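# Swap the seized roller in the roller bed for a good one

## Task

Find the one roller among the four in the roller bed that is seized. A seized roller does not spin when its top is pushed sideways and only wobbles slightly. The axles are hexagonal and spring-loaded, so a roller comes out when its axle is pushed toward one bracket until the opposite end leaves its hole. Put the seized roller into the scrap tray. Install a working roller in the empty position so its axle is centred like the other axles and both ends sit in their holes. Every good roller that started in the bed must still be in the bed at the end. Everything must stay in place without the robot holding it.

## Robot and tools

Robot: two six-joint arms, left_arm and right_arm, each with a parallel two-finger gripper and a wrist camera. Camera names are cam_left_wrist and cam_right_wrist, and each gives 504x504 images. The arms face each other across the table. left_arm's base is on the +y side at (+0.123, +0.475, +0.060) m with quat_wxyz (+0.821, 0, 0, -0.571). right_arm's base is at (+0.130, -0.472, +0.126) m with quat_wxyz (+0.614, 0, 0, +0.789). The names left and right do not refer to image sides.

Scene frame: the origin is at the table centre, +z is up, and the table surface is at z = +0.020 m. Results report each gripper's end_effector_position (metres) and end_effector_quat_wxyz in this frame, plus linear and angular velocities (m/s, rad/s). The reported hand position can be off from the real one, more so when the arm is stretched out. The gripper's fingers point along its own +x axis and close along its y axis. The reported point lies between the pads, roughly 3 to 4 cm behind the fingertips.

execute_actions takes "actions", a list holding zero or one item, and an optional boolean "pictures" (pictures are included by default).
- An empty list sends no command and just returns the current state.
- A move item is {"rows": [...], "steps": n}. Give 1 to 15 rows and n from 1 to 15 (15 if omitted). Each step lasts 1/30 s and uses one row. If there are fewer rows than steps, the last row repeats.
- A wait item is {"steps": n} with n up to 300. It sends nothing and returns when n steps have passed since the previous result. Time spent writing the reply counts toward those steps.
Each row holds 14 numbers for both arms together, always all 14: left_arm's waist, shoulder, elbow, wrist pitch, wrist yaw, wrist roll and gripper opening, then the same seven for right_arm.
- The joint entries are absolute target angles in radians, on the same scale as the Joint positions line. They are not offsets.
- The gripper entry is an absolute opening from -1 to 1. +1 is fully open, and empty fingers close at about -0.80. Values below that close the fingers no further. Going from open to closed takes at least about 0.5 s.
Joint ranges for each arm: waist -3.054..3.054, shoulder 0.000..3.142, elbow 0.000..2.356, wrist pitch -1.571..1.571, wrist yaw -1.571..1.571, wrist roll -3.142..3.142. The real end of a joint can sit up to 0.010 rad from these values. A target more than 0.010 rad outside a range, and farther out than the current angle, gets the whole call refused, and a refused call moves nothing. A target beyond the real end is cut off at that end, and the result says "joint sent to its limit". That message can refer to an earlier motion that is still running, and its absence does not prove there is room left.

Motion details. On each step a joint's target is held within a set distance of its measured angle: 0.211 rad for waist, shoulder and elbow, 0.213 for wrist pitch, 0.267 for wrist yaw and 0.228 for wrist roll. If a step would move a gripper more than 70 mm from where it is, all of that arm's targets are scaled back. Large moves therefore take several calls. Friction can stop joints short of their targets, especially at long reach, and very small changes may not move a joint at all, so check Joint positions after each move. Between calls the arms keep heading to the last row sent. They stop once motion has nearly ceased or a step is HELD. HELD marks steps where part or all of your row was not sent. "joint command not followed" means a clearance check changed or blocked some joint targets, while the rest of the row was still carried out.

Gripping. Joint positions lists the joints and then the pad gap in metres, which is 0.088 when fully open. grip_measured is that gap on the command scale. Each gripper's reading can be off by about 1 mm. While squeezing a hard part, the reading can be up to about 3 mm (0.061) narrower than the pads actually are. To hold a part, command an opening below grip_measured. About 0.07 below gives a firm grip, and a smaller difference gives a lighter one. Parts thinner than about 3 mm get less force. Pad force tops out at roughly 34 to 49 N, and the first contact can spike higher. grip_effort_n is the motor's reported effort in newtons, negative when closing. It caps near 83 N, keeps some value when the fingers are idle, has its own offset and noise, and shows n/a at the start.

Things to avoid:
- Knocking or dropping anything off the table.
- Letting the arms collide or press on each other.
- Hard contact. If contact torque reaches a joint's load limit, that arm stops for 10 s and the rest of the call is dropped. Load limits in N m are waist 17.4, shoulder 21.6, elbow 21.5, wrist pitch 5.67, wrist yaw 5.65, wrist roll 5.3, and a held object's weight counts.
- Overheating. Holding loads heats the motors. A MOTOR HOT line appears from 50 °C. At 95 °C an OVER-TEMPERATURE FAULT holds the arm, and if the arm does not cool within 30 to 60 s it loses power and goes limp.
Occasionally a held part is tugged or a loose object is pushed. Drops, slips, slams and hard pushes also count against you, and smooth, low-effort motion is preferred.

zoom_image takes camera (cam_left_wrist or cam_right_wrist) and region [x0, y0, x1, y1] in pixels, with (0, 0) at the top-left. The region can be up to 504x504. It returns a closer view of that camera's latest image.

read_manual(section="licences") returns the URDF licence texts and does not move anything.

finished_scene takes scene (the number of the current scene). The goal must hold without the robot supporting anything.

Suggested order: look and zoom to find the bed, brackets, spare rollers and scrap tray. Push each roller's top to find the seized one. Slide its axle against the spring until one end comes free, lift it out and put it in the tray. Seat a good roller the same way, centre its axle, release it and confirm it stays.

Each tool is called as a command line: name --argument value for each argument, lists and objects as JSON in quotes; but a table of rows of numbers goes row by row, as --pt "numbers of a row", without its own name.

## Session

execute_actions --actions '[]'

Scene clock: 0.00 s of 6600.00 s.
left_arm: end_effector_position=(+0.3445, +0.4854, +0.4006) grip_measured=+0.831 grip_effort_n=n/a end_effector_quat_wxyz=(+0.877, +0.339, +0.304, +0.155) end_effector_velocity=(-0.001, +0.001, -0.001) end_effector_angular_velocity=(+0.003, +0.000, +0.006) | right_arm: end_effector_position=(-0.1816, -0.2901, +0.1678) grip_measured=+0.825 grip_effort_n=n/a end_effector_quat_wxyz=(+0.360, -0.743, -0.025, +0.563) end_effector_velocity=(+0.002, -0.001, +0.000) end_effector_angular_velocity=(-0.017, -0.015, +0.014)
Joint positions: left_arm=[ 0.69   0.935  1.271 -1.128 -0.924  0.187  0.08 ] | right_arm=[ 1.017  2.159  1.545 -1.212  0.561  0.271  0.079]
Joint velocities: left_arm=[-0.002 -0.002 -0.002 -0.007 -0.007 -0.007 -0.   ] | right_arm=[-0.002 -0.002 -0.002 -0.007 -0.007 -0.022 -0.   ]
Motor temperatures (°C, as the motors report them): left_arm=[29 29 29 31 27 27] | right_arm=[28 39 32 31 27 25]
Heat: left arm: hottest wrist pitch 31 °C (+0.0 °C/min); right arm: hottest shoulder 39 °C (+0.0 °C/min).

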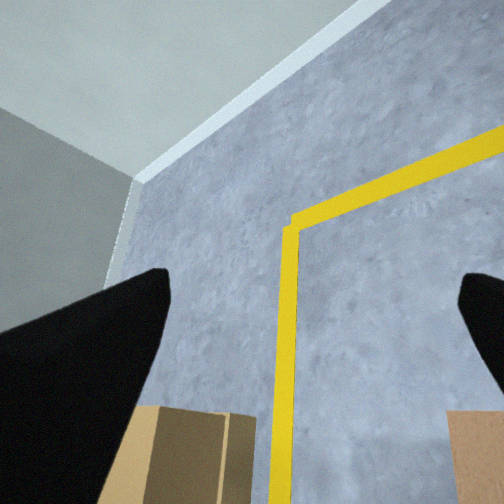

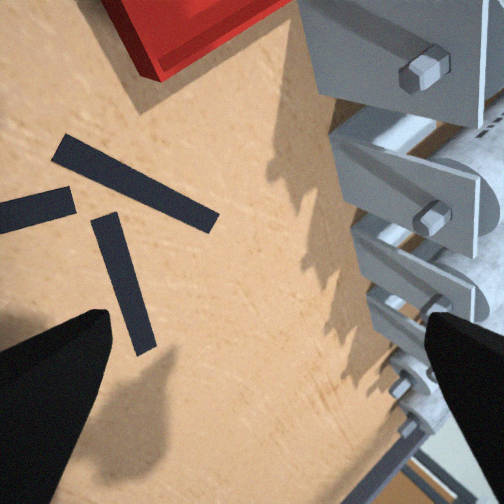

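execute_actions --actions '[{"rows":[[0.1,0.8,1.1,-1,-0.4,0,1,0.9,1.5,1.4,-1.2,0.2,0,1]]}]' --pictures false

execute_actions --actions '[{"rows":[[-0.5,0.7,0.9,-0.9,0,0,1,0,0.8,1,-1,0,0,1]]}]' --pictures false

execute_actions --actions '[{"steps":20}]'

Scene clock: 2.83 s of 6600.00 s.
left_arm: end_effector_position=(+0.2742, +0.3163, +0.3530) grip_measured=+0.990 grip_effort_n=16.5 end_effector_quat_wxyz=(+0.886, +0.236, +0.248, -0.313) end_effector_velocity=(-0.046, -0.038, -0.001) end_effector_angular_velocity=(-0.067, +0.051, -0.273) | right_arm: end_effector_position=(-0.1449, -0.3148, +0.3115) grip_measured=+0.984 grip_effort_n=17.9 end_effector_quat_wxyz=(+0.245, -0.614, +0.068, +0.747) end_effector_velocity=(+0.056, -0.030, +0.216) end_effector_angular_velocity=(+0.270, +0.671, +0.041)
Joint positions: left_arm=[ 0.126  0.806  1.112 -1.003 -0.413  0.006  0.087] | right_arm=[ 0.901  1.548  1.416 -1.202  0.209  0.006  0.087]
Joint velocities: left_arm=[-0.212 -0.032 -0.012  0.007  0.095 -0.022  0.001] | right_arm=[-0.002 -0.745 -0.007 -0.007 -0.037 -0.037  0.001]
Motor temperatures (°C, as the motors report them): left_arm=[29 29 30 31 27 27] | right_arm=[28 39 32 31 27 25]
Heat: left arm: hottest wrist pitch 31 °C (+0.0 °C/min); right arm: hottest shoulder 39 °C (+0.0 °C/min).
Steps of this call (steps 1 to 70: nothing new was sent; steps 71 to 85: all 15 steps of this action). Readings (joint positions):
71: left_arm=[0.676 0.924 1.257 -1.110 -0.910 0.164] | right_arm=[1.013 2.142 1.533 -1.202 0.533 0.242]
72: left_arm=[0.625 0.896 1.223 -1.070 -0.835 0.118] | right_arm=[0.997 2.109 1.500 -1.193 0.453 0.182]
74: left_arm=[0.523 0.848 1.166 -1.050 -0.706 0.067] | right_arm=[0.952 2.027 1.445 -1.212 0.341 0.099]
78: left_arm=[0.324 0.815 1.126 -1.014 -0.499 0.022] | right_arm=[0.901 1.843 1.421 -1.202 0.246 0.031]
85: the state above

Scene clock: 3.33 s of 6600.00 s.
left_arm: end_effector_position=(+0.1016, +0.2624, +0.3045) grip_measured=+0.991 grip_effort_n=16.5 end_effector_quat_wxyz=(+0.631, +0.255, +0.225, -0.698) end_effector_velocity=(-0.076, +0.012, -0.004) end_effector_angular_velocity=(+0.007, +0.038, -0.360) | right_arm: end_effector_position=(+0.0334, -0.2664, +0.3622) grip_measured=+0.986 grip_effort_n=17.9 end_effector_quat_wxyz=(+0.489, -0.351, +0.222, +0.767) end_effector_velocity=(+0.355, +0.034, +0.206) end_effector_angular_velocity=(+0.901, +0.465, -1.483)
Joint positions: left_arm=[-0.463  0.704  0.914 -0.903 -0.008  0.003  0.088] | right_arm=[ 0.195  0.875  1.022 -1.004  0.006  0.003  0.087]
Joint velocities: left_arm=[-0.325 -0.022 -0.017 -0.007  0.051 -0.007 -0.   ] | right_arm=[-1.502 -0.965 -0.002  0.051 -0.037  0.007  0.   ]
Motor temperatures (°C, as the motors report them): left_arm=[29 29 30 31 27 27] | right_arm=[28 39 32 31 27 25]
Heat: left arm: hottest wrist pitch 31 °C (+0.0 °C/min); right arm: hottest shoulder 39 °C (+0.0 °C/min).
Steps of this call (steps 1 to 15: all 15 steps of this action). Readings (joint positions):
1: left_arm=[0.111 0.799 1.099 -0.990 -0.402 0.004] | right_arm=[0.893 1.513 1.400 -1.178 0.184 0.003]
2: left_arm=[0.071 0.778 1.066 -0.957 -0.343 0.003] | right_arm=[0.856 1.468 1.353 -1.113 0.121 0.003]
4: left_arm=[-0.017 0.742 1.000 -0.948 -0.230 0.003] | right_arm=[0.753 1.377 1.256 -1.070 0.070 0.003]
8: left_arm=[-0.213 0.719 0.931 -0.915 -0.069 0.003] | right_arm=[0.545 1.189 1.087 -1.027 0.025 0.003]
15: the state above

Scene clock: 4.00 s of 6600.00 s.
left_arm: end_effector_position=(+0.0934, +0.2634, +0.3039) grip_measured=+0.991 grip_effort_n=16.5 end_effector_quat_wxyz=(+0.617, +0.258, +0.221, -0.710) end_effector_velocity=(-0.000, +0.001, -0.002) end_effector_angular_velocity=(+0.007, -0.000, +0.003) | right_arm: end_effector_position=(+0.0762, -0.2617, +0.3724) grip_measured=+0.986 grip_effort_n=17.9 end_effector_quat_wxyz=(+0.566, -0.306, +0.238, +0.728) end_effector_velocity=(+0.001, -0.004, -0.004) end_effector_angular_velocity=(-0.024, +0.005, -0.007)
Joint positions: left_arm=[-0.497  0.703  0.911 -0.901 -0.003  0.003  0.088] | right_arm=[ 0.004  0.804  1.011 -1.002  0.003  0.002  0.087]
Joint velocities: left_arm=[-0.007 -0.002 -0.002 -0.007 -0.007 -0.007 -0.   ] | right_arm=[-0.007 -0.002 -0.002 -0.022 -0.007  0.007 -0.   ]
Motor temperatures (°C, as the motors report them): left_arm=[29 29 30 31 27 27] | right_arm=[28 39 32 31 27 25]
Heat: left arm: hottest wrist pitch 31 °C (+0.0 °C/min); right arm: hottest shoulder 39 °C (+0.0 °C/min).
Steps of this call (steps 1 to 20: the robot went on to your last target). Readings (joint positions):
1: left_arm=[-0.472 0.704 0.914 -0.902 -0.007 0.003] | right_arm=[0.146 0.848 1.022 -1.002 0.006 0.003]
2: left_arm=[-0.479 0.703 0.913 -0.902 -0.006 0.003] | right_arm=[0.103 0.830 1.022 -1.002 0.006 0.003]
4: left_arm=[-0.487 0.703 0.912 -0.901 -0.005 0.003] | right_arm=[0.053 0.815 1.019 -1.002 0.006 0.003]
8: left_arm=[-0.495 0.703 0.911 -0.901 -0.004 0.003] | right_arm=[0.017 0.810 1.011 -1.002 0.004 0.002]
20: the state above

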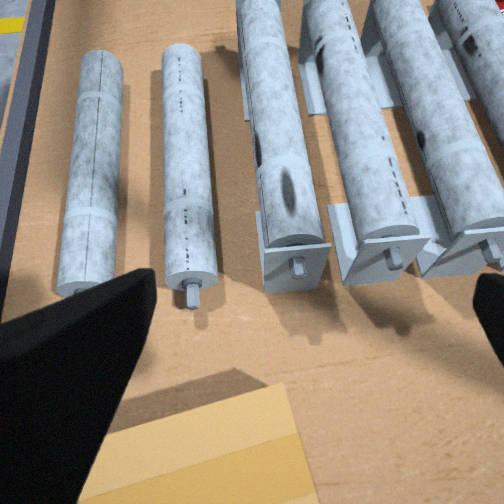

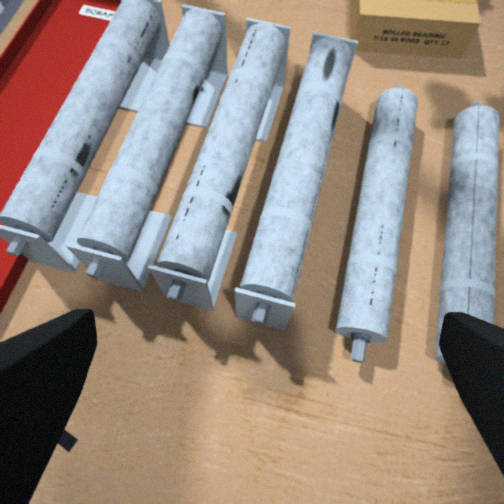

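execute_actions --actions '[{"rows":[[-0.52,0.7,0.5,-0.5,0,0,1,-0.25,1.45,1.1,-0.5,0,0,-1]]}]'

execute_actions --actions '[{"rows":[[-0.65,0.7,0.8,-0.75,0,0,1,-0.25,1.945,1.106,-0.078,0,0,-1]]}]' --pictures false

execute_actions --actions '[{"rows":[[-0.65,0.7,0.8,-0.75,0,0,1,-0.22,1.95,1.106,-0.078,0,0,-1],[-0.65,0.7,0.8,-0.75,0,0,1,-0.2,1.95,1.106,-0.078,0,0,-1],[-0.65,0.7,0.8,-0.75,0,0,1,-0.18,1.95,1.106,-0.078,0,0,-1],[-0.65,0.7,0.8,-0.75,0,0,1,-0.16,1.95,1.106,-0.078,0,0,-1],[-0.65,0.7,0.8,-0.75,0,0,1,-0.14,1.95,1.106,-0.078,0,0,-1],[-0.65,0.7,0.8,-0.75,0,0,1,-0.12,1.95,1.106,-0.078,0,0,-1],[-0.65,0.7,0.8,-0.75,0,0,1,-0.1,1.95,1.106,-0.078,0,0,-1],[-0.65,0.7,0.8,-0.75,0,0,1,-0.08,1.95,1.106,-0.078,0,0,-1],[-0.65,0.7,0.8,-0.75,0,0,1,-0.05,1.95,1.106,-0.078,0,0,-1]]}]'

Scene clock: 12.13 s of 6600.00 s.
left_arm: end_effector_position=(+0.0851, +0.2396, +0.2095) grip_measured=+0.992 grip_effort_n=16.5 end_effector_quat_wxyz=(+0.610, +0.259, +0.217, -0.717) end_effector_velocity=(-0.003, +0.000, -0.011) end_effector_angular_velocity=(-0.004, +0.023, +0.001) | right_arm: end_effector_position=(+0.1280, -0.0986, +0.3060) grip_measured=-0.693 grip_effort_n=-13.7 end_effector_quat_wxyz=(+0.643, -0.292, +0.290, +0.646) end_effector_velocity=(+0.009, +0.069, -0.196) end_effector_angular_velocity=(-0.471, +0.008, -0.028)
Joint positions: left_arm=[-0.518  0.702  0.52  -0.508 -0.003  0.003  0.088] | right_arm=[-0.243  1.409  1.089 -0.527 -0.     0.     0.005]
Joint velocities: left_arm=[-0.007 -0.007 -0.051  0.051  0.007 -0.022  0.   ] | right_arm=[-0.027  0.608 -0.002  0.139 -0.007  0.007 -0.175]
Motor temperatures (°C, as the motors report them): left_arm=[29 29 30 32 27 27] | right_arm=[28 39 32 32 27 25]
Heat: left arm: hottest wrist pitch 32 °C (+4.9 °C/min); right arm: hottest shoulder 39 °C (+0.0 °C/min).
Steps of this call (steps 1 to 15: the robot went on to your last target; steps 16 to 90: nothing new was sent; then 4.63 s passed at rest; steps 91 to 105: all 15 steps of this action). Readings (joint positions):
91: left_arm=[-0.499 0.702 0.891 -0.870 -0.003 0.003] | right_arm=[-0.006 0.817 1.013 -0.994 -0.004 0.001]
92: left_arm=[-0.504 0.692 0.849 -0.799 -0.003 0.003] | right_arm=[-0.046 0.843 1.021 -0.952 -0.008 0.000]
94: left_arm=[-0.511 0.691 0.757 -0.710 -0.003 0.003] | right_arm=[-0.127 0.930 1.053 -0.850 -0.003 0.000]
98: left_arm=[-0.516 0.700 0.583 -0.570 -0.003 0.003] | right_arm=[-0.216 1.120 1.079 -0.656 -0.000 0.000]
105: the state above

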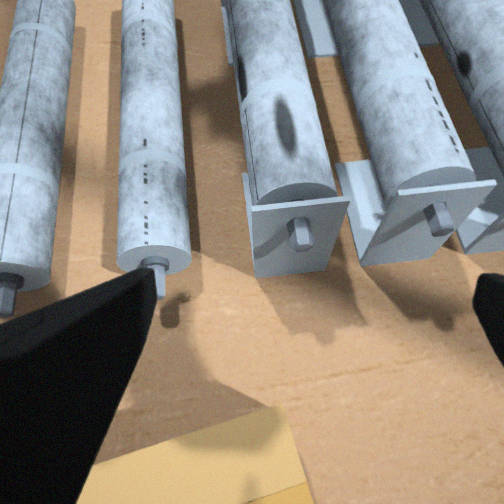

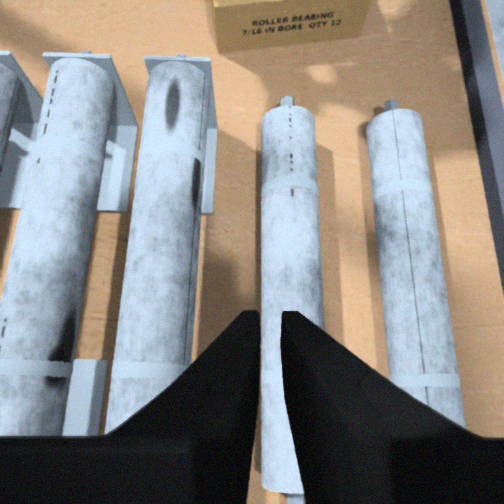

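Scene clock: 12.63 s of 6600.00 s.
left_arm: end_effector_position=(+0.0574, +0.2555, +0.2825) grip_measured=+0.992 grip_effort_n=16.5 end_effector_quat_wxyz=(+0.565, +0.257, +0.191, -0.760) end_effector_velocity=(+0.002, +0.003, +0.007) end_effector_angular_velocity=(+0.004, +0.003, +0.019) | right_arm: end_effector_position=(+0.1288, -0.0174, +0.1613) grip_measured=-0.809 grip_effort_n=-83.5 end_effector_quat_wxyz=(+0.632, -0.316, +0.315, +0.634) end_effector_velocity=(-0.002, +0.024, -0.011) end_effector_angular_velocity=(+0.100, +0.013, +0.017)
Joint positions: left_arm=[-0.646  0.696  0.789 -0.745  0.001  0.002  0.088] | right_arm=[-0.246  1.934  1.104 -0.095 -0.     0.     0.   ]
Joint velocities: left_arm=[-0.012 -0.002  0.032 -0.037 -0.022 -0.022 -0.   ] | right_arm=[-0.002  0.076 -0.007  0.183 -0.022 -0.007  0.   ]
Motor temperatures (°C, as the motors report them): left_arm=[29 29 31 32 27 27] | right_arm=[28 39 33 32 27 25]
Heat: left arm: hottest wrist pitch 32 °C (+4.7 °C/min); right arm: hottest shoulder 39 °C (+0.0 °C/min).
Steps of this call (steps 1 to 15: all 15 steps of this action). Readings (joint positions):
1: left_arm=[-0.528 0.702 0.537 -0.538 -0.008 0.002] | right_arm=[-0.244 1.441 1.089 -0.507 -0.000 0.000]
2: left_arm=[-0.560 0.706 0.574 -0.608 -0.005 0.002] | right_arm=[-0.245 1.478 1.090 -0.444 -0.000 0.000]
4: left_arm=[-0.607 0.707 0.661 -0.665 0.001 0.002] | right_arm=[-0.245 1.568 1.107 -0.334 -0.000 0.000]
8: left_arm=[-0.637 0.695 0.776 -0.717 0.001 0.002] | right_arm=[-0.246 1.761 1.107 -0.165 -0.000 0.000]
15: the state above

Scene clock: 13.13 s of 6600.00 s.
left_arm: end_effector_position=(+0.0571, +0.2557, +0.2840) grip_measured=+0.992 grip_effort_n=16.5 end_effector_quat_wxyz=(+0.565, +0.257, +0.190, -0.761) end_effector_velocity=(+0.002, +0.005, -0.006) end_effector_angular_velocity=(+0.034, +0.003, +0.017) | right_arm: end_effector_position=(+0.0408, -0.0240, +0.1580) grip_measured=-0.809 grip_effort_n=-83.5 end_effector_quat_wxyz=(+0.568, -0.344, +0.282, +0.693) end_effector_velocity=(-0.041, -0.012, -0.014) end_effector_angular_velocity=(-0.036, -0.006, +0.101)
Joint positions: left_arm=[-0.648  0.696  0.793 -0.747  0.001  0.002  0.088] | right_arm=[-0.052  1.948  1.105 -0.08  -0.     0.     0.   ]
Joint velocities: left_arm=[-0.002 -0.007 -0.002 -0.037 -0.007 -0.022 -0.   ] | right_arm=[ 0.09   0.027 -0.002 -0.007 -0.007 -0.007  0.   ]
Motor temperatures (°C, as the motors report them): left_arm=[29 29 31 32 27 27] | right_arm=[28 39 33 32 27 25]
Heat: left arm: hottest wrist pitch 32 °C (+4.6 °C/min); right arm: hottest shoulder 39 °C (+0.0 °C/min).
Steps of this call (steps 1 to 15: all 15 steps of this action). Readings (joint positions):
1: left_arm=[-0.647 0.696 0.790 -0.745 0.001 0.002] | right_arm=[-0.245 1.935 1.104 -0.090 -0.000 0.000]
2: left_arm=[-0.647 0.696 0.791 -0.746 0.001 0.002] | right_arm=[-0.243 1.935 1.104 -0.085 -0.000 0.000]
4: left_arm=[-0.647 0.696 0.793 -0.746 0.001 0.002] | right_arm=[-0.225 1.936 1.104 -0.082 0.000 0.000]
8: left_arm=[-0.648 0.696 0.793 -0.747 0.001 0.002] | right_arm=[-0.150 1.942 1.104 -0.082 0.000 0.000]
15: the state above

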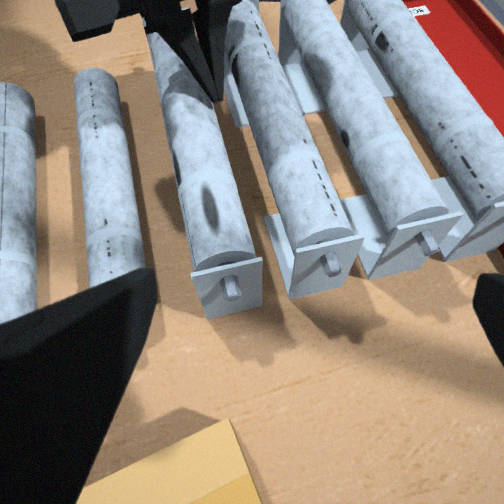

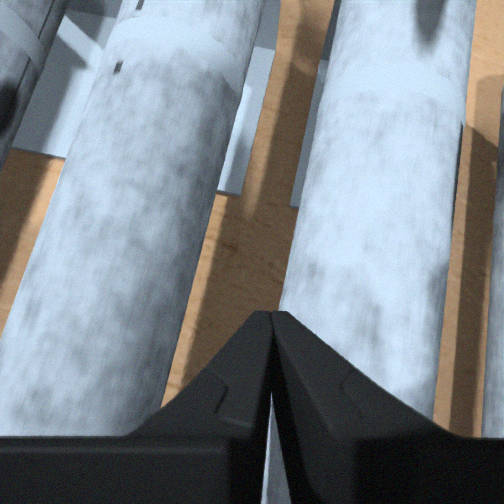

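execute_actions --actions '[{"rows":[[-0.65,0.7,0.8,-0.75,0,0,1,-0.03,1.957,1.106,-0.078,0,0,-1],[-0.65,0.7,0.8,-0.75,0,0,1,0,1.957,1.106,-0.078,0,0,-1],[-0.65,0.7,0.8,-0.75,0,0,1,0.03,1.957,1.106,-0.078,0,0,-1],[-0.65,0.7,0.8,-0.75,0,0,1,0.06,1.957,1.106,-0.078,0,0,-1],[-0.65,0.7,0.8,-0.75,0,0,1,0.09,1.957,1.106,-0.078,0,0,-1],[-0.65,0.7,0.8,-0.75,0,0,1,0.12,1.957,1.106,-0.078,0,0,-1],[-0.65,0.7,0.8,-0.75,0,0,1,0.15,1.957,1.106,-0.078,0,0,-1],[-0.65,0.7,0.8,-0.75,0,0,1,0.18,1.957,1.106,-0.078,0,0,-1],[-0.65,0.7,0.8,-0.75,0,0,1,0.21,1.957,1.106,-0.078,0,0,-1],[-0.65,0.7,0.8,-0.75,0,0,1,0.24,1.957,1.106,-0.078,0,0,-1],[-0.65,0.7,0.8,-0.75,0,0,1,0.27,1.957,1.106,-0.078,0,0,-1],[-0.65,0.7,0.8,-0.75,0,0,1,0.31,1.957,1.106,-0.078,0,0,-1]]}]' --pictures false

execute_actions --actions '[{"rows":[[-0.65,0.7,0.8,-0.75,0,0,1,0.34,1.957,1.106,-0.078,0,0,-1],[-0.65,0.7,0.8,-0.75,0,0,1,0.37,1.957,1.106,-0.078,0,0,-1],[-0.65,0.7,0.8,-0.75,0,0,1,0.4,1.957,1.106,-0.078,0,0,-1],[-0.65,0.7,0.8,-0.75,0,0,1,0.43,1.957,1.106,-0.078,0,0,-1],[-0.65,0.7,0.8,-0.75,0,0,1,0.47,1.957,1.106,-0.078,0,0,-1]]}]'

Scene clock: 23.30 s of 6600.00 s.
left_arm: end_effector_position=(+0.0571, +0.2557, +0.2840) grip_measured=+0.992 grip_effort_n=16.5 end_effector_quat_wxyz=(+0.565, +0.257, +0.190, -0.761) end_effector_velocity=(+0.003, -0.000, -0.003) end_effector_angular_velocity=(+0.013, +0.000, +0.028) | right_arm: end_effector_position=(-0.0954, -0.0706, +0.1615) grip_measured=-0.809 grip_effort_n=-83.5 end_effector_quat_wxyz=(+0.455, -0.379, +0.220, +0.775) end_effector_velocity=(-0.255, -0.134, +0.010) end_effector_angular_velocity=(-0.018, +0.097, +0.666)
Joint positions: left_arm=[-0.648  0.696  0.793 -0.747  0.001  0.002  0.088] | right_arm=[ 0.264  1.948  1.113 -0.072  0.003 -0.     0.   ]
Joint velocities: left_arm=[-0.002  0.002 -0.002 -0.007 -0.022 -0.022  0.   ] | right_arm=[ 0.584 -0.002  0.022  0.007 -0.125 -0.007  0.   ]
Motor temperatures (°C, as the motors report them): left_arm=[29 29 32 33 27 27] | right_arm=[28 40 33 33 27 25]
Heat: left arm: hottest wrist pitch 33 °C (+5.2 °C/min); right arm: hottest shoulder 40 °C (+2.6 °C/min).
Steps of this call (steps 1 to 15: the robot went on to your last target; steps 16 to 90: nothing new was sent; then 6.67 s passed at rest; steps 91 to 105: all 15 steps of this action). Readings (joint positions):
91: left_arm=[-0.648 0.696 0.793 -0.747 0.001 0.002] | right_arm=[-0.050 1.948 1.105 -0.080 -0.000 0.000]
92: left_arm=[-0.648 0.696 0.793 -0.747 0.001 0.002] | right_arm=[-0.047 1.948 1.105 -0.080 0.000 0.000]
94: left_arm=[-0.648 0.696 0.793 -0.747 0.001 0.002] | right_arm=[-0.026 1.948 1.105 -0.080 0.002 0.000]
98: left_arm=[-0.648 0.696 0.793 -0.747 0.001 0.002] | right_arm=[0.067 1.948 1.106 -0.075 0.017 0.000]
105: the state above

Scene clock: 23.80 s of 6600.00 s.
left_arm: end_effector_position=(+0.0571, +0.2557, +0.2840) grip_measured=+0.992 grip_effort_n=16.0 end_effector_quat_wxyz=(+0.565, +0.257, +0.190, -0.761) end_effector_velocity=(-0.002, +0.001, +0.002) end_effector_angular_velocity=(-0.009, +0.013, -0.004) | right_arm: end_effector_position=(-0.1715, -0.1256, +0.1591) grip_measured=-0.809 grip_effort_n=-83.5 end_effector_quat_wxyz=(+0.372, -0.402, +0.183, +0.817) end_effector_velocity=(+0.007, -0.005, -0.005) end_effector_angular_velocity=(-0.034, -0.031, -0.013)
Joint positions: left_arm=[-0.648  0.696  0.793 -0.747  0.001  0.002  0.088] | right_arm=[ 0.468  1.951  1.112 -0.075  0.    -0.     0.   ]
Joint velocities: left_arm=[-0.002 -0.007 -0.002  0.007  0.007 -0.007 -0.001] | right_arm=[-0.002 -0.002  0.002 -0.051  0.007  0.007  0.   ]
Motor temperatures (°C, as the motors report them): left_arm=[29 29 32 33 27 27] | right_arm=[28 40 33 33 27 25]
Heat: left arm: hottest wrist pitch 33 °C (+5.0 °C/min); right arm: hottest shoulder 40 °C (+2.5 °C/min).
Steps of this call (steps 1 to 15: all 15 steps of this action). Readings (joint positions):
1: left_arm=[-0.648 0.696 0.793 -0.747 0.001 0.002] | right_arm=[0.283 1.948 1.113 -0.073 0.001 -0.000]
2: left_arm=[-0.648 0.696 0.793 -0.747 0.001 0.002] | right_arm=[0.301 1.949 1.113 -0.078 0.001 -0.000]
4: left_arm=[-0.648 0.696 0.793 -0.747 0.001 0.002] | right_arm=[0.341 1.955 1.111 -0.080 0.001 -0.000]
8: left_arm=[-0.648 0.696 0.793 -0.747 0.001 0.002] | right_arm=[0.429 1.952 1.111 -0.075 0.008 -0.000]
15: the state above

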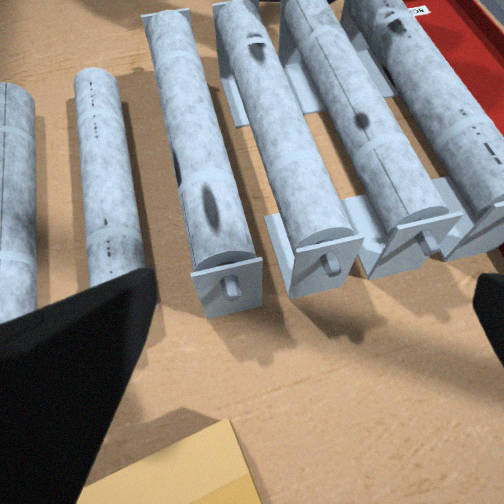

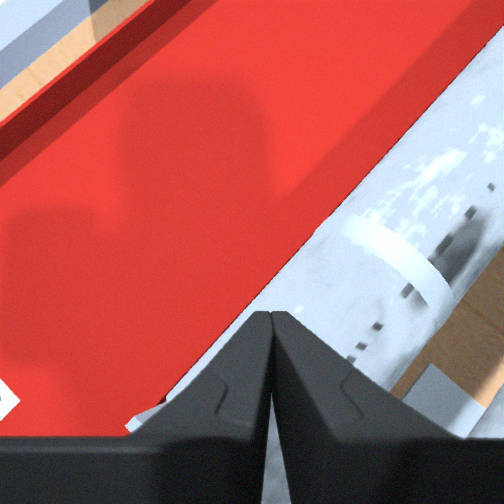

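execute_actions --actions '[{"rows":[[-0.55,1.1,0.85,-0.7,0,-0.2,0,0.45,1.85,1.2,-0.3,0,0.1,0.5]],"steps":8}]' --pictures false

execute_actions --actions '[{"rows":[[-0.548,1.34,0.85,-0.6,0,-0.22,0,-0.1,1.95,1.41,-0.475,0,0.17,0.5]]}]' --pictures false

execute_actions --actions '[{"rows":[[-0.548,1.38,0.8,-0.5,0,-0.22,0,-0.1,2.025,1.39,-0.45,0,0.17,0.5]]}]'

Scene clock: 30.63 s of 6600.00 s.
left_arm: end_effector_position=(+0.0675, +0.2081, +0.2357) grip_measured=+0.163 grip_effort_n=-2.1 end_effector_quat_wxyz=(+0.597, +0.280, +0.331, -0.675) end_effector_velocity=(+0.008, -0.068, -0.251) end_effector_angular_velocity=(+1.000, -0.096, +0.222) | right_arm: end_effector_position=(-0.1613, -0.1286, +0.1954) grip_measured=+0.042 grip_effort_n=17.9 end_effector_quat_wxyz=(+0.390, -0.401, +0.229, +0.797) end_effector_velocity=(+0.011, +0.008, +0.064) end_effector_angular_velocity=(-0.014, +0.057, -0.093)
Joint positions: left_arm=[-0.561  1.024  0.846 -0.707  0.001 -0.177  0.047] | right_arm=[ 0.454  1.866  1.182 -0.273 -0.002  0.088  0.041]
Joint velocities: left_arm=[ 0.076  0.969 -0.007 -0.022 -0.007 -0.183 -0.106] | right_arm=[-0.032 -0.12   0.105 -0.198 -0.007  0.081  0.175]
Motor temperatures (°C, as the motors report them): left_arm=[29 29 33 33 27 27] | right_arm=[28 41 33 33 27 25]
Heat: left arm: hottest elbow 33 °C (+3.9 °C/min); right arm: hottest shoulder 41 °C (+3.9 °C/min).
Steps of this call (steps 1 to 15: the robot went on to your last target; steps 16 to 90: nothing new was sent; then 3.57 s passed at rest; steps 91 to 98: all 8 steps of this action). Readings (joint positions):
91: left_arm=[-0.642 0.711 0.798 -0.748 0.004 -0.022] | right_arm=[0.468 1.945 1.118 -0.097 -0.000 0.011]
92: left_arm=[-0.620 0.745 0.812 -0.738 0.004 -0.070] | right_arm=[0.468 1.933 1.135 -0.154 -0.004 0.035]
94: left_arm=[-0.584 0.847 0.840 -0.708 0.001 -0.130] | right_arm=[0.463 1.901 1.153 -0.225 -0.003 0.064]
98: the state above

Scene clock: 31.13 s of 6600.00 s.
left_arm: end_effector_position=(+0.0640, +0.1761, +0.1685) grip_measured=+0.003 grip_effort_n=-13.7 end_effector_quat_wxyz=(+0.584, +0.335, +0.395, -0.625) end_effector_velocity=(-0.002, -0.002, -0.010) end_effector_angular_velocity=(+0.033, +0.004, +0.001) | right_arm: end_effector_position=(+0.0243, -0.0151, +0.2115) grip_measured=+0.495 grip_effort_n=17.9 end_effector_quat_wxyz=(+0.572, -0.336, +0.359, +0.656) end_effector_velocity=(+0.440, +0.118, +0.002) end_effector_angular_velocity=(-0.005, -0.031, -1.028)
Joint positions: left_arm=[-0.55   1.326  0.851 -0.602  0.001 -0.216  0.039] | right_arm=[-0.022  1.938  1.383 -0.464 -0.002  0.164  0.063]
Joint velocities: left_arm=[-0.002  0.042  0.002  0.007  0.007 -0.007 -0.   ] | right_arm=[-0.95   0.061  0.1   -0.051  0.066  0.051  0.   ]
Motor temperatures (°C, as the motors report them): left_arm=[29 29 33 33 27 27] | right_arm=[28 41 33 33 27 25]
Heat: left arm: hottest elbow 33 °C (+3.9 °C/min); right arm: hottest shoulder 41 °C (+3.9 °C/min).
Steps of this call (steps 1 to 15: all 15 steps of this action). Readings (joint positions):
1: left_arm=[-0.558 1.062 0.846 -0.700 0.001 -0.185] | right_arm=[0.450 1.866 1.196 -0.296 -0.005 0.095]
2: left_arm=[-0.556 1.103 0.846 -0.668 0.001 -0.194] | right_arm=[0.432 1.876 1.225 -0.338 -0.009 0.108]
4: left_arm=[-0.553 1.195 0.855 -0.628 0.001 -0.204] | right_arm=[0.371 1.902 1.280 -0.375 -0.008 0.128]
8: left_arm=[-0.551 1.308 0.851 -0.615 0.001 -0.213] | right_arm=[0.225 1.923 1.345 -0.428 -0.004 0.150]
15: the state above

Scene clock: 31.63 s of 6600.00 s.
left_arm: end_effector_position=(+0.0625, +0.1677, +0.1524) grip_measured=+0.002 grip_effort_n=-13.7 end_effector_quat_wxyz=(+0.586, +0.330, +0.391, -0.628) end_effector_velocity=(+0.000, -0.001, +0.001) end_effector_angular_velocity=(-0.008, -0.001, +0.008) | right_arm: end_effector_position=(+0.0607, -0.0068, +0.1776) grip_measured=+0.497 grip_effort_n=17.9 end_effector_quat_wxyz=(+0.591, -0.343, +0.389, +0.618) end_effector_velocity=(+0.000, -0.002, -0.000) end_effector_angular_velocity=(-0.008, +0.002, +0.007)
Joint positions: left_arm=[-0.55   1.37   0.811 -0.502  0.001 -0.216  0.039] | right_arm=[-0.1    2.022  1.39  -0.452  0.002  0.168  0.063]
Joint velocities: left_arm=[-0.002 -0.002 -0.002  0.007 -0.007 -0.007 -0.   ] | right_arm=[-0.002 -0.002 -0.002 -0.007 -0.007 -0.007 -0.   ]
Motor temperatures (°C, as the motors report them): left_arm=[29 29 33 33 27 27] | right_arm=[28 41 33 33 27 25]
Heat: left arm: hottest elbow 33 °C (+3.8 °C/min); right arm: hottest shoulder 41 °C (+3.8 °C/min).
Steps of this call (steps 1 to 15: all 15 steps of this action). Readings (joint positions):
1: left_arm=[-0.550 1.331 0.848 -0.591 0.001 -0.216] | right_arm=[-0.051 1.947 1.385 -0.465 0.001 0.166]
2: left_arm=[-0.550 1.337 0.840 -0.561 0.001 -0.216] | right_arm=[-0.074 1.958 1.387 -0.460 0.002 0.166]
4: left_arm=[-0.550 1.354 0.830 -0.533 0.001 -0.216] | right_arm=[-0.099 1.983 1.390 -0.455 0.003 0.167]
8: left_arm=[-0.550 1.370 0.812 -0.512 0.001 -0.216] | right_arm=[-0.101 2.020 1.390 -0.455 0.003 0.167]
15: the state above

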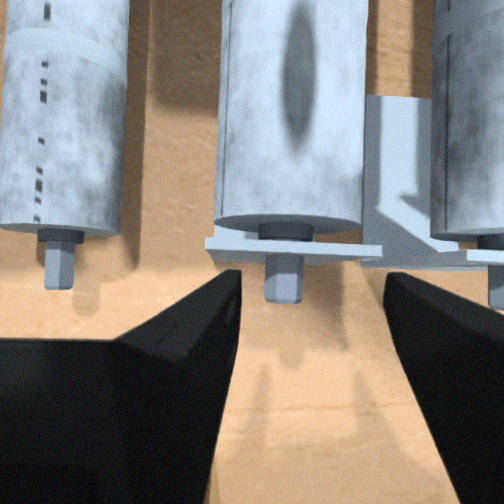

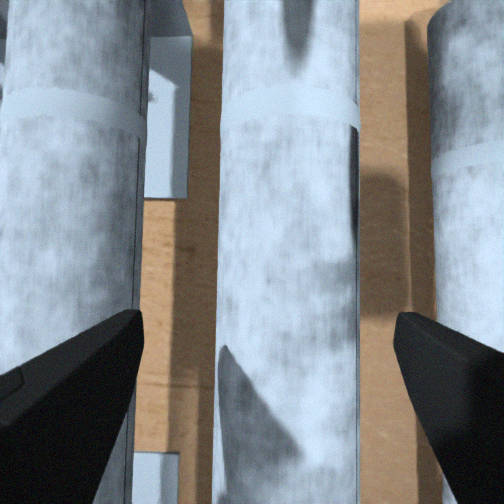

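execute_actions --actions '[{"rows":[[-0.542,1.385,0.77,-0.48,0,-0.22,0,-0.106,2.05,1.36,-0.4,0,0.17,0.5],[-0.54,1.4,0.75,-0.45,0,-0.22,0,-0.108,2.075,1.335,-0.35,0,0.17,0.5],[-0.54,1.415,0.735,-0.42,0,-0.22,0,-0.108,2.1,1.31,-0.3,0,0.17,0.5],[-0.54,1.43,0.725,-0.4,0,-0.22,-0.2,-0.108,2.122,1.292,-0.262,0,0.17,0.5]]}]'

Scene clock: 35.20 s of 6600.00 s.
left_arm: end_effector_position=(+0.0655, +0.1709, +0.1227) grip_measured=-0.192 grip_effort_n=-13.7 end_effector_quat_wxyz=(+0.585, +0.337, +0.399, -0.620) end_effector_velocity=(+0.001, +0.004, -0.004) end_effector_angular_velocity=(+0.015, -0.013, -0.006) | right_arm: end_effector_position=(+0.0629, -0.0074, +0.1211) grip_measured=+0.497 grip_effort_n=17.9 end_effector_quat_wxyz=(+0.591, -0.344, +0.392, +0.615) end_effector_velocity=(+0.002, +0.003, +0.003) end_effector_angular_velocity=(+0.011, +0.012, -0.010)
Joint positions: left_arm=[-0.542  1.42   0.736 -0.403  0.001 -0.217  0.03 ] | right_arm=[-0.105  2.123  1.297 -0.265  0.002  0.168  0.063]
Joint velocities: left_arm=[-0.002  0.002 -0.007 -0.007 -0.007  0.007 -0.003] | right_arm=[-0.007 -0.002  0.002  0.007 -0.007  0.007 -0.   ]
Motor temperatures (°C, as the motors report them): left_arm=[29 30 33 33 27 27] | right_arm=[28 42 33 33 27 25]
Heat: left arm: hottest elbow 33 °C (+3.4 °C/min); right arm: hottest shoulder 42 °C (+5.1 °C/min).
Steps of this call (steps 1 to 15: the robot went on to your last target; steps 16 to 90: nothing new was sent; then 0.07 s passed at rest; steps 91 to 105: all 15 steps of this action). Readings (joint positions):
91: left_arm=[-0.550 1.371 0.808 -0.497 0.001 -0.216] | right_arm=[-0.100 2.023 1.389 -0.447 0.002 0.168]
92: left_arm=[-0.549 1.371 0.801 -0.486 0.001 -0.217] | right_arm=[-0.100 2.028 1.383 -0.428 0.002 0.168]
94: left_arm=[-0.545 1.382 0.778 -0.456 0.001 -0.217] | right_arm=[-0.101 2.047 1.363 -0.363 0.002 0.168]
98: left_arm=[-0.543 1.416 0.743 -0.420 0.001 -0.217] | right_arm=[-0.104 2.102 1.317 -0.299 0.002 0.168]
105: the state above

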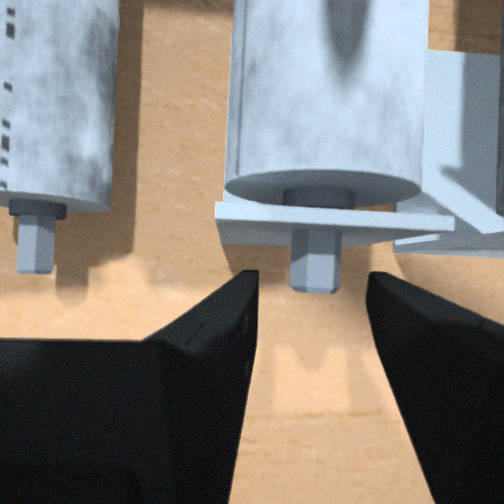

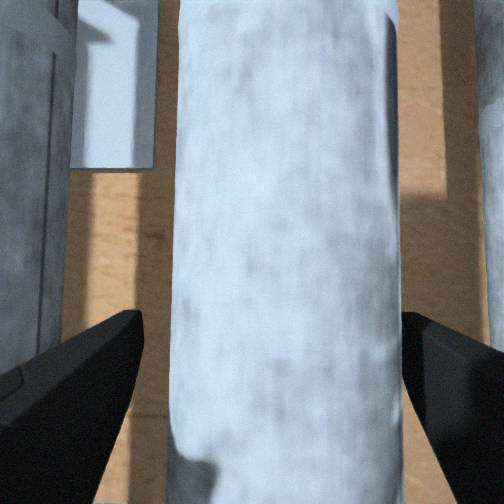

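execute_actions --actions '[{"rows":[[-0.538,1.45,0.762,-0.392,0,-0.22,-0.3,-0.115,2.122,1.292,-0.262,0,0.165,0.4]],"steps":10}]' --pictures false

execute_actions --actions '[{"rows":[[-0.538,1.45,0.762,-0.392,0,-0.22,-0.75,-0.113,2.12,1.3,-0.262,0,0.165,-0.03]],"steps":12}]'

execute_actions --actions '[{"rows":[[-0.542,1.42,0.735,-0.4,0,-0.22,-0.75,-0.113,2.11,1.32,-0.262,0,0.165,-0.03],[-0.546,1.4,0.72,-0.41,0,-0.22,-0.75,-0.113,2.1,1.33,-0.262,0,0.165,-0.03],[-0.55,1.38,0.705,-0.42,0,-0.22,-0.75,-0.113,2.09,1.33,-0.262,0,0.165,-0.03],[-0.554,1.36,0.69,-0.425,0,-0.225,-0.75,-0.113,2.09,1.33,-0.262,0,0.165,-0.03],[-0.558,1.34,0.675,-0.43,0,-0.23,-0.75,-0.113,2.09,1.33,-0.262,0,0.165,-0.03],[-0.56,1.325,0.66,-0.432,0,-0.235,-0.75,-0.113,2.09,1.33,-0.262,0,0.165,-0.03]]}]'

Scene clock: 39.97 s of 6600.00 s.
left_arm: end_effector_position=(+0.0648, +0.1642, +0.1244) grip_measured=-0.292 grip_effort_n=-13.7 end_effector_quat_wxyz=(+0.587, +0.333, +0.397, -0.622) end_effector_velocity=(+0.001, -0.004, +0.004) end_effector_angular_velocity=(-0.008, -0.002, +0.012) | right_arm: end_effector_position=(+0.0661, -0.0066, +0.1213) grip_measured=+0.408 grip_effort_n=-13.7 end_effector_quat_wxyz=(+0.593, -0.343, +0.393, +0.614) end_effector_velocity=(+0.000, -0.001, -0.000) end_effector_angular_velocity=(+0.001, +0.010, -0.006)
Joint positions: left_arm=[-0.541  1.439  0.754 -0.393  0.001 -0.217  0.025] | right_arm=[-0.111  2.123  1.297 -0.264  0.002  0.167  0.059]
Joint velocities: left_arm=[ 0.002  0.002  0.017 -0.007 -0.007 -0.007 -0.002] | right_arm=[-0.002 -0.002 -0.007  0.007 -0.007  0.007 -0.003]
Motor temperatures (°C, as the motors report them): left_arm=[29 30 33 33 27 27] | right_arm=[28 42 33 33 27 25]
Heat: left arm: hottest elbow 33 °C (+3.0 °C/min); right arm: hottest shoulder 42 °C (+4.5 °C/min).
Steps of this call (steps 1 to 15: the robot went on to your last target; steps 16 to 90: nothing new was sent; then 1.43 s passed at rest; steps 91 to 100: all 10 steps of this action). Readings (joint positions):
91: left_arm=[-0.542 1.422 0.736 -0.401 0.001 -0.217] | right_arm=[-0.105 2.123 1.297 -0.264 0.002 0.168]
92: left_arm=[-0.542 1.426 0.739 -0.399 0.001 -0.217] | right_arm=[-0.105 2.123 1.297 -0.264 0.002 0.168]
94: left_arm=[-0.541 1.434 0.745 -0.396 0.001 -0.217] | right_arm=[-0.108 2.123 1.297 -0.264 0.002 0.168]
98: left_arm=[-0.541 1.438 0.753 -0.394 0.001 -0.217] | right_arm=[-0.111 2.123 1.297 -0.264 0.002 0.168]
100: the state above

Scene clock: 40.37 s of 6600.00 s.
left_arm: end_effector_position=(+0.0659, +0.1640, +0.1244) grip_measured=-0.626 grip_effort_n=-83.5 end_effector_quat_wxyz=(+0.589, +0.333, +0.397, -0.620) end_effector_velocity=(+0.000, +0.001, -0.001) end_effector_angular_velocity=(+0.005, -0.011, -0.005) | right_arm: end_effector_position=(+0.0649, -0.0068, +0.1213) grip_measured=+0.115 grip_effort_n=-83.5 end_effector_quat_wxyz=(+0.591, -0.342, +0.393, +0.615) end_effector_velocity=(-0.002, +0.001, +0.003) end_effector_angular_velocity=(+0.012, +0.005, +0.012)
Joint positions: left_arm=[-0.539  1.439  0.755 -0.394 -0.002 -0.217  0.008] | right_arm=[-0.11   2.123  1.297 -0.264 -0.002  0.167  0.045]
Joint velocities: left_arm=[-0.002  0.002  0.002 -0.007 -0.007  0.007 -0.   ] | right_arm=[ 0.002 -0.007 -0.002  0.007 -0.007 -0.007  0.   ]
Motor temperatures (°C, as the motors report them): left_arm=[29 30 33 33 27 27] | right_arm=[28 42 33 33 27 25]
Heat: left arm: hottest elbow 33 °C (+3.0 °C/min); right arm: hottest shoulder 42 °C (+4.5 °C/min).
Steps of this call (steps 1 to 12: all 12 steps of this action). Readings (joint positions):
1: left_arm=[-0.541 1.439 0.755 -0.393 0.001 -0.217] | right_arm=[-0.111 2.123 1.297 -0.264 0.002 0.167]
2: left_arm=[-0.541 1.439 0.755 -0.393 0.001 -0.217] | right_arm=[-0.111 2.123 1.297 -0.264 0.002 0.167]
4: left_arm=[-0.539 1.439 0.755 -0.393 -0.002 -0.217] | right_arm=[-0.110 2.123 1.297 -0.264 -0.002 0.167]
8: left_arm=[-0.539 1.439 0.755 -0.394 -0.002 -0.217] | right_arm=[-0.110 2.123 1.297 -0.264 -0.002 0.167]
12: the state above

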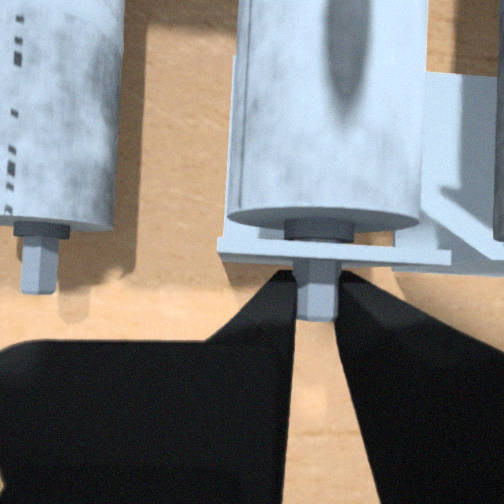

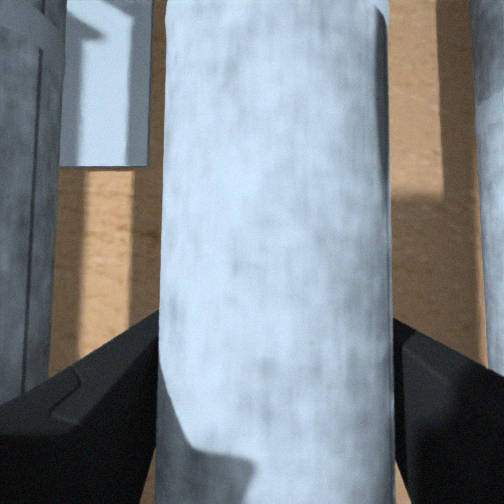

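Scene clock: 40.87 s of 6600.00 s.
left_arm: end_effector_position=(+0.0665, +0.1858, +0.1253) grip_measured=-0.626 grip_effort_n=-83.5 end_effector_quat_wxyz=(+0.589, +0.331, +0.397, -0.622) end_effector_velocity=(-0.000, +0.016, -0.007) end_effector_angular_velocity=(+0.052, -0.000, -0.004) | right_arm: end_effector_position=(+0.0649, -0.0031, +0.1247) grip_measured=+0.115 grip_effort_n=-83.5 end_effector_quat_wxyz=(+0.593, -0.339, +0.389, +0.618) end_effector_velocity=(+0.003, -0.005, -0.001) end_effector_angular_velocity=(-0.023, +0.007, -0.010)
Joint positions: left_arm=[-0.552  1.344  0.682 -0.411 -0.005 -0.23   0.008] | right_arm=[-0.111  2.122  1.306 -0.26  -0.001  0.164  0.045]
Joint velocities: left_arm=[-0.007 -0.022 -0.022 -0.051  0.007 -0.007 -0.   ] | right_arm=[-0.007 -0.007 -0.007 -0.022 -0.007  0.007  0.   ]
Motor temperatures (°C, as the motors report them): left_arm=[29 30 33 33 27 27] | right_arm=[28 43 33 33 27 25]
Heat: left arm: hottest elbow 33 °C (+2.9 °C/min); right arm: hottest shoulder 43 °C (+5.9 °C/min).
Steps of this call (steps 1 to 15: all 15 steps of this action). Readings (joint positions):
1: left_arm=[-0.539 1.439 0.755 -0.394 -0.002 -0.217] | right_arm=[-0.110 2.123 1.297 -0.264 -0.002 0.167]
2: left_arm=[-0.539 1.436 0.753 -0.394 -0.002 -0.217] | right_arm=[-0.110 2.123 1.298 -0.264 -0.002 0.167]
4: left_arm=[-0.541 1.420 0.740 -0.394 -0.002 -0.217] | right_arm=[-0.110 2.122 1.304 -0.261 -0.001 0.167]
8: left_arm=[-0.548 1.370 0.700 -0.405 -0.005 -0.225] | right_arm=[-0.110 2.122 1.305 -0.263 -0.001 0.167]
15: the state above

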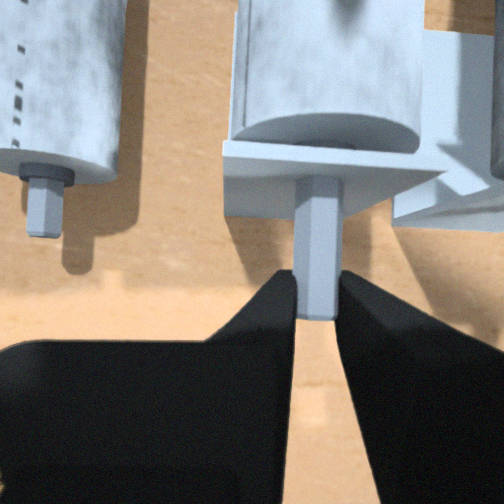

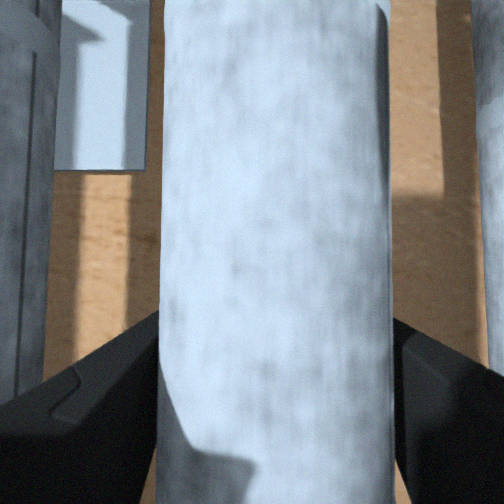

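execute_actions --actions '[{"rows":[[-0.56,1.325,0.66,-0.432,0,-0.235,-0.75,-0.111,2.085,1.36,-0.29,0,0.16,-0.03],[-0.56,1.325,0.66,-0.432,0,-0.235,-0.75,-0.111,2.088,1.385,-0.33,0,0.16,-0.03],[-0.56,1.325,0.658,-0.435,0,-0.235,-0.75,-0.111,2.092,1.41,-0.368,0,0.157,-0.03],[-0.56,1.325,0.656,-0.44,0,-0.235,-0.75,-0.111,2.096,1.435,-0.405,0,0.155,-0.03],[-0.56,1.325,0.654,-0.44,0,-0.235,-0.75,-0.111,2.1,1.46,-0.44,0,0.152,-0.03],[-0.56,1.325,0.652,-0.44,0,-0.235,-0.75,-0.111,2.105,1.485,-0.478,0,0.15,-0.03],[-0.56,1.325,0.65,-0.44,0,-0.235,-0.75,-0.111,2.11,1.51,-0.515,0,0.15,-0.03]]}]' --pictures false

execute_actions --actions '[{"rows":[[-0.556,1.35,0.67,-0.43,0,-0.23,-0.75,-0.111,2.113,1.53,-0.545,0,0.15,-0.03],[-0.552,1.375,0.69,-0.42,0,-0.23,-0.75,-0.111,2.117,1.55,-0.575,0,0.15,-0.03],[-0.548,1.4,0.71,-0.41,0,-0.22,-0.75,-0.111,2.12,1.57,-0.6,0,0.146,-0.03],[-0.544,1.42,0.73,-0.4,0,-0.22,-0.75,-0.111,2.123,1.585,-0.622,0,0.146,-0.03],[-0.54,1.44,0.745,-0.4,0,-0.22,-0.75,-0.111,2.123,1.585,-0.622,0,0.146,-0.03]]}]'

Scene clock: 48.13 s of 6600.00 s.
left_arm: end_effector_position=(+0.0664, +0.1873, +0.1233) grip_measured=-0.626 grip_effort_n=-83.5 end_effector_quat_wxyz=(+0.588, +0.331, +0.397, -0.622) end_effector_velocity=(-0.001, +0.002, -0.002) end_effector_angular_velocity=(+0.011, -0.005, +0.003) | right_arm: end_effector_position=(+0.0655, -0.0016, +0.1431) grip_measured=+0.115 grip_effort_n=-83.5 end_effector_quat_wxyz=(+0.577, -0.376, +0.412, +0.597) end_effector_velocity=(-0.001, +0.006, +0.010) end_effector_angular_velocity=(-0.003, +0.004, +0.007)
Joint positions: left_arm=[-0.553  1.342  0.672 -0.404 -0.006 -0.23   0.008] | right_arm=[-0.112  2.142  1.465 -0.501  0.001  0.153  0.045]
Joint velocities: left_arm=[-0.007  0.002 -0.002 -0.007 -0.007 -0.007  0.   ] | right_arm=[-0.002  0.007  0.056 -0.051 -0.007 -0.007 -0.   ]
Motor temperatures (°C, as the motors report them): left_arm=[29 31 33 32 27 27] | right_arm=[28 46 34 33 27 25]
Heat: left arm: hottest elbow 33 °C (+2.5 °C/min); right arm: hottest shoulder 46 °C (+8.7 °C/min).
Steps of this call (steps 1 to 15: the robot went on to your last target; steps 16 to 90: nothing new was sent; then 3.77 s passed at rest; steps 91 to 105: all 15 steps of this action). Readings (joint positions):
91: left_arm=[-0.552 1.340 0.679 -0.413 -0.005 -0.230] | right_arm=[-0.111 2.122 1.308 -0.263 -0.001 0.164]
92: left_arm=[-0.552 1.340 0.679 -0.413 -0.005 -0.230] | right_arm=[-0.111 2.122 1.315 -0.274 -0.001 0.164]
94: left_arm=[-0.553 1.340 0.677 -0.413 -0.005 -0.230] | right_arm=[-0.111 2.122 1.344 -0.319 -0.000 0.162]
98: left_arm=[-0.553 1.341 0.672 -0.406 -0.005 -0.230] | right_arm=[-0.112 2.130 1.420 -0.438 0.000 0.156]
105: the state above

Scene clock: 48.63 s of 6600.00 s.
left_arm: end_effector_position=(+0.0661, +0.1662, +0.1232) grip_measured=-0.626 grip_effort_n=-83.5 end_effector_quat_wxyz=(+0.590, +0.333, +0.397, -0.619) end_effector_velocity=(+0.002, +0.002, -0.002) end_effector_angular_velocity=(+0.010, -0.012, -0.001) | right_arm: end_effector_position=(+0.0663, -0.0013, +0.1547) grip_measured=+0.115 grip_effort_n=-83.5 end_effector_quat_wxyz=(+0.570, -0.392, +0.421, +0.587) end_effector_velocity=(-0.004, -0.003, +0.004) end_effector_angular_velocity=(-0.019, +0.016, +0.017)
Joint positions: left_arm=[-0.541  1.432  0.743 -0.389 -0.005 -0.222  0.008] | right_arm=[-0.113  2.152  1.546 -0.617  0.002  0.148  0.045]
Joint velocities: left_arm=[ 0.002  0.002 -0.002 -0.007 -0.007  0.007  0.   ] | right_arm=[ 0.002 -0.002  0.017 -0.037 -0.022 -0.007 -0.   ]
Motor temperatures (°C, as the motors report them): left_arm=[29 31 33 32 27 27] | right_arm=[28 46 35 33 27 25]
Heat: left arm: hottest elbow 33 °C (+2.5 °C/min); right arm: hottest shoulder 46 °C (+8.6 °C/min).
Steps of this call (steps 1 to 15: all 15 steps of this action). Readings (joint positions):
1: left_arm=[-0.553 1.344 0.672 -0.404 -0.006 -0.230] | right_arm=[-0.112 2.143 1.469 -0.506 0.001 0.153]
2: left_arm=[-0.553 1.349 0.674 -0.404 -0.006 -0.230] | right_arm=[-0.112 2.144 1.477 -0.518 0.001 0.153]
4: left_arm=[-0.552 1.367 0.688 -0.411 -0.006 -0.229] | right_arm=[-0.113 2.147 1.503 -0.555 0.002 0.151]
8: left_arm=[-0.543 1.418 0.730 -0.393 -0.005 -0.223] | right_arm=[-0.113 2.147 1.536 -0.605 0.002 0.150]
15: the state above

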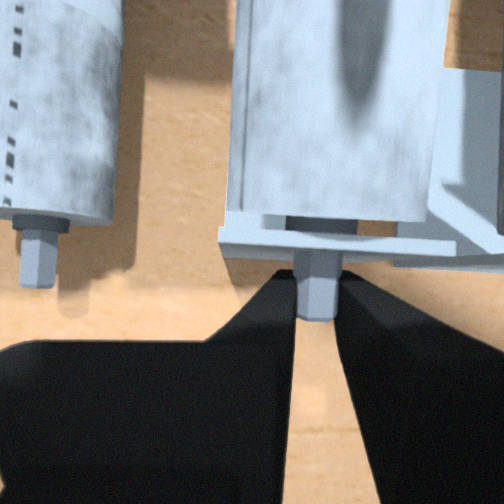

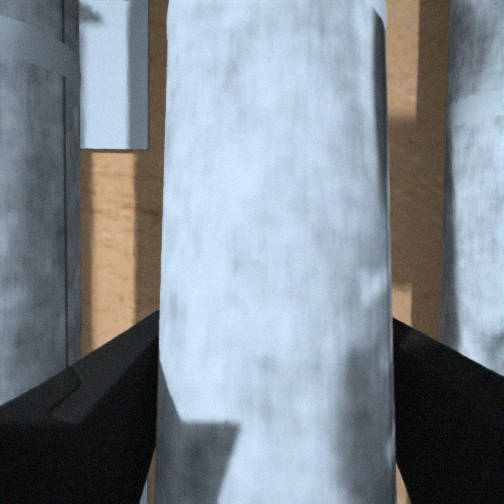

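execute_actions --actions '[{"rows":[[-0.54,1.43,0.745,-0.4,0,-0.22,0,-0.111,2.118,1.58,-0.62,0,0.146,-0.03]],"steps":6}]' --pictures false

execute_actions --actions '[{"rows":[[-0.55,1.35,0.7,-0.42,0,-0.2,0,-0.11,2.095,1.545,-0.61,0,0.15,-0.03],[-0.56,1.27,0.67,-0.44,0,-0.15,0.3,-0.109,2.08,1.525,-0.605,0,0.15,-0.03],[-0.57,1.19,0.64,-0.46,0,-0.1,0.6,-0.107,2.064,1.504,-0.6,0,0.152,-0.03],[-0.58,1.1,0.6,-0.48,0,-0.05,1,-0.106,2.048,1.483,-0.595,0,0.154,-0.03],[-0.6,1,0.58,-0.5,0,0,1,-0.104,2.032,1.462,-0.59,0,0.156,-0.03],[-0.6,0.9,0.56,-0.5,0,0,1,-0.103,2.016,1.441,-0.585,0,0.158,-0.03],[-0.6,0.7,0.55,-0.5,0,0,1,-0.101,2,1.42,-0.578,0,0.16,-0.03]]}]'

Scene clock: 53.87 s of 6600.00 s.
left_arm: end_effector_position=(+0.0661, +0.1682, +0.1221) grip_measured=-0.140 grip_effort_n=16.5 end_effector_quat_wxyz=(+0.588, +0.336, +0.401, -0.617) end_effector_velocity=(-0.001, +0.005, -0.001) end_effector_angular_velocity=(+0.020, +0.013, +0.014) | right_arm: end_effector_position=(+0.0663, -0.0014, +0.1550) grip_measured=+0.115 grip_effort_n=-83.5 end_effector_quat_wxyz=(+0.570, -0.392, +0.422, +0.587) end_effector_velocity=(+0.001, -0.004, +0.000) end_effector_angular_velocity=(-0.018, +0.002, +0.007)
Joint positions: left_arm=[-0.541  1.432  0.744 -0.4   -0.003 -0.221  0.032] | right_arm=[-0.113  2.152  1.547 -0.619  0.002  0.148  0.045]
Joint velocities: left_arm=[-0.002 -0.007 -0.002 -0.022  0.007 -0.022  0.059] | right_arm=[-0.002 -0.002  0.002 -0.022 -0.007 -0.007 -0.   ]
Motor temperatures (°C, as the motors report them): left_arm=[29 31 33 32 27 27] | right_arm=[28 48 36 33 27 25]
Heat: left arm: hottest elbow 33 °C (+2.2 °C/min); right arm: hottest shoulder 48 °C (+10.0 °C/min).
Steps of this call (steps 1 to 15: the robot went on to your last target; steps 16 to 90: nothing new was sent; then 2.03 s passed at rest; steps 91 to 96: all 6 steps of this action). Readings (joint positions):
91: left_arm=[-0.541 1.432 0.744 -0.389 -0.005 -0.221] | right_arm=[-0.113 2.152 1.547 -0.618 0.002 0.148]
92: left_arm=[-0.541 1.432 0.744 -0.394 -0.004 -0.221] | right_arm=[-0.113 2.152 1.547 -0.618 0.002 0.148]
94: left_arm=[-0.541 1.432 0.744 -0.400 -0.003 -0.221] | right_arm=[-0.113 2.152 1.547 -0.619 0.002 0.148]
96: the state above

Scene clock: 54.37 s of 6600.00 s.
left_arm: end_effector_position=(+0.0635, +0.2312, +0.2117) grip_measured=+0.966 grip_effort_n=16.5 end_effector_quat_wxyz=(+0.579, +0.274, +0.220, -0.736) end_effector_velocity=(+0.010, +0.050, +0.249) end_effector_angular_velocity=(-1.058, +0.228, -0.031) | right_arm: end_effector_position=(+0.0651, -0.0282, +0.1597) grip_measured=+0.115 grip_effort_n=-83.5 end_effector_quat_wxyz=(+0.567, -0.393, +0.424, +0.587) end_effector_velocity=(+0.001, -0.006, +0.011) end_effector_angular_velocity=(+0.011, +0.011, -0.007)
Joint positions: left_arm=[-0.597  0.792  0.568 -0.494 -0.002 -0.009  0.086] | right_arm=[-0.103  2.054  1.416 -0.59   0.     0.157  0.045]
Joint velocities: left_arm=[-0.012 -1.077 -0.002  0.007 -0.007  0.037  0.011] | right_arm=[-0.002 -0.046 -0.027 -0.007 -0.007  0.007 -0.   ]
Motor temperatures (°C, as the motors report them): left_arm=[29 31 33 32 27 27] | right_arm=[28 48 36 33 27 25]
Heat: left arm: hottest elbow 33 °C (+2.2 °C/min); right arm: hottest shoulder 48 °C (+9.9 °C/min).
Steps of this call (steps 1 to 15: all 15 steps of this action). Readings (joint positions):
1: left_arm=[-0.541 1.427 0.743 -0.400 -0.003 -0.220] | right_arm=[-0.113 2.152 1.547 -0.619 0.002 0.148]
2: left_arm=[-0.542 1.409 0.733 -0.403 -0.003 -0.209] | right_arm=[-0.113 2.151 1.546 -0.617 0.002 0.148]
4: left_arm=[-0.552 1.327 0.693 -0.432 -0.003 -0.159] | right_arm=[-0.113 2.142 1.529 -0.603 0.002 0.148]
8: left_arm=[-0.587 1.122 0.606 -0.480 -0.002 -0.050] | right_arm=[-0.110 2.091 1.460 -0.597 0.000 0.152]
15: the state above

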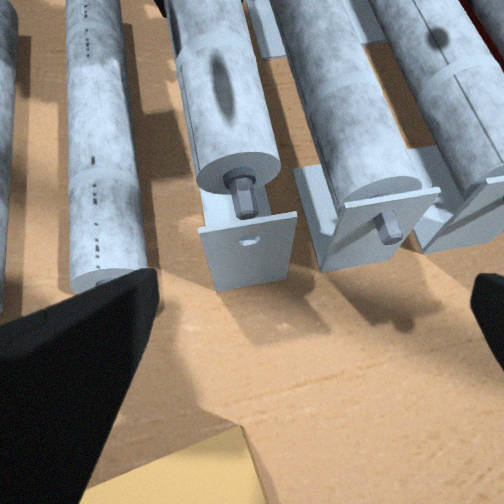

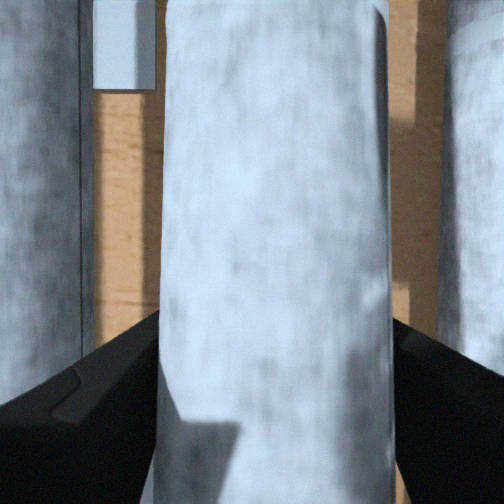

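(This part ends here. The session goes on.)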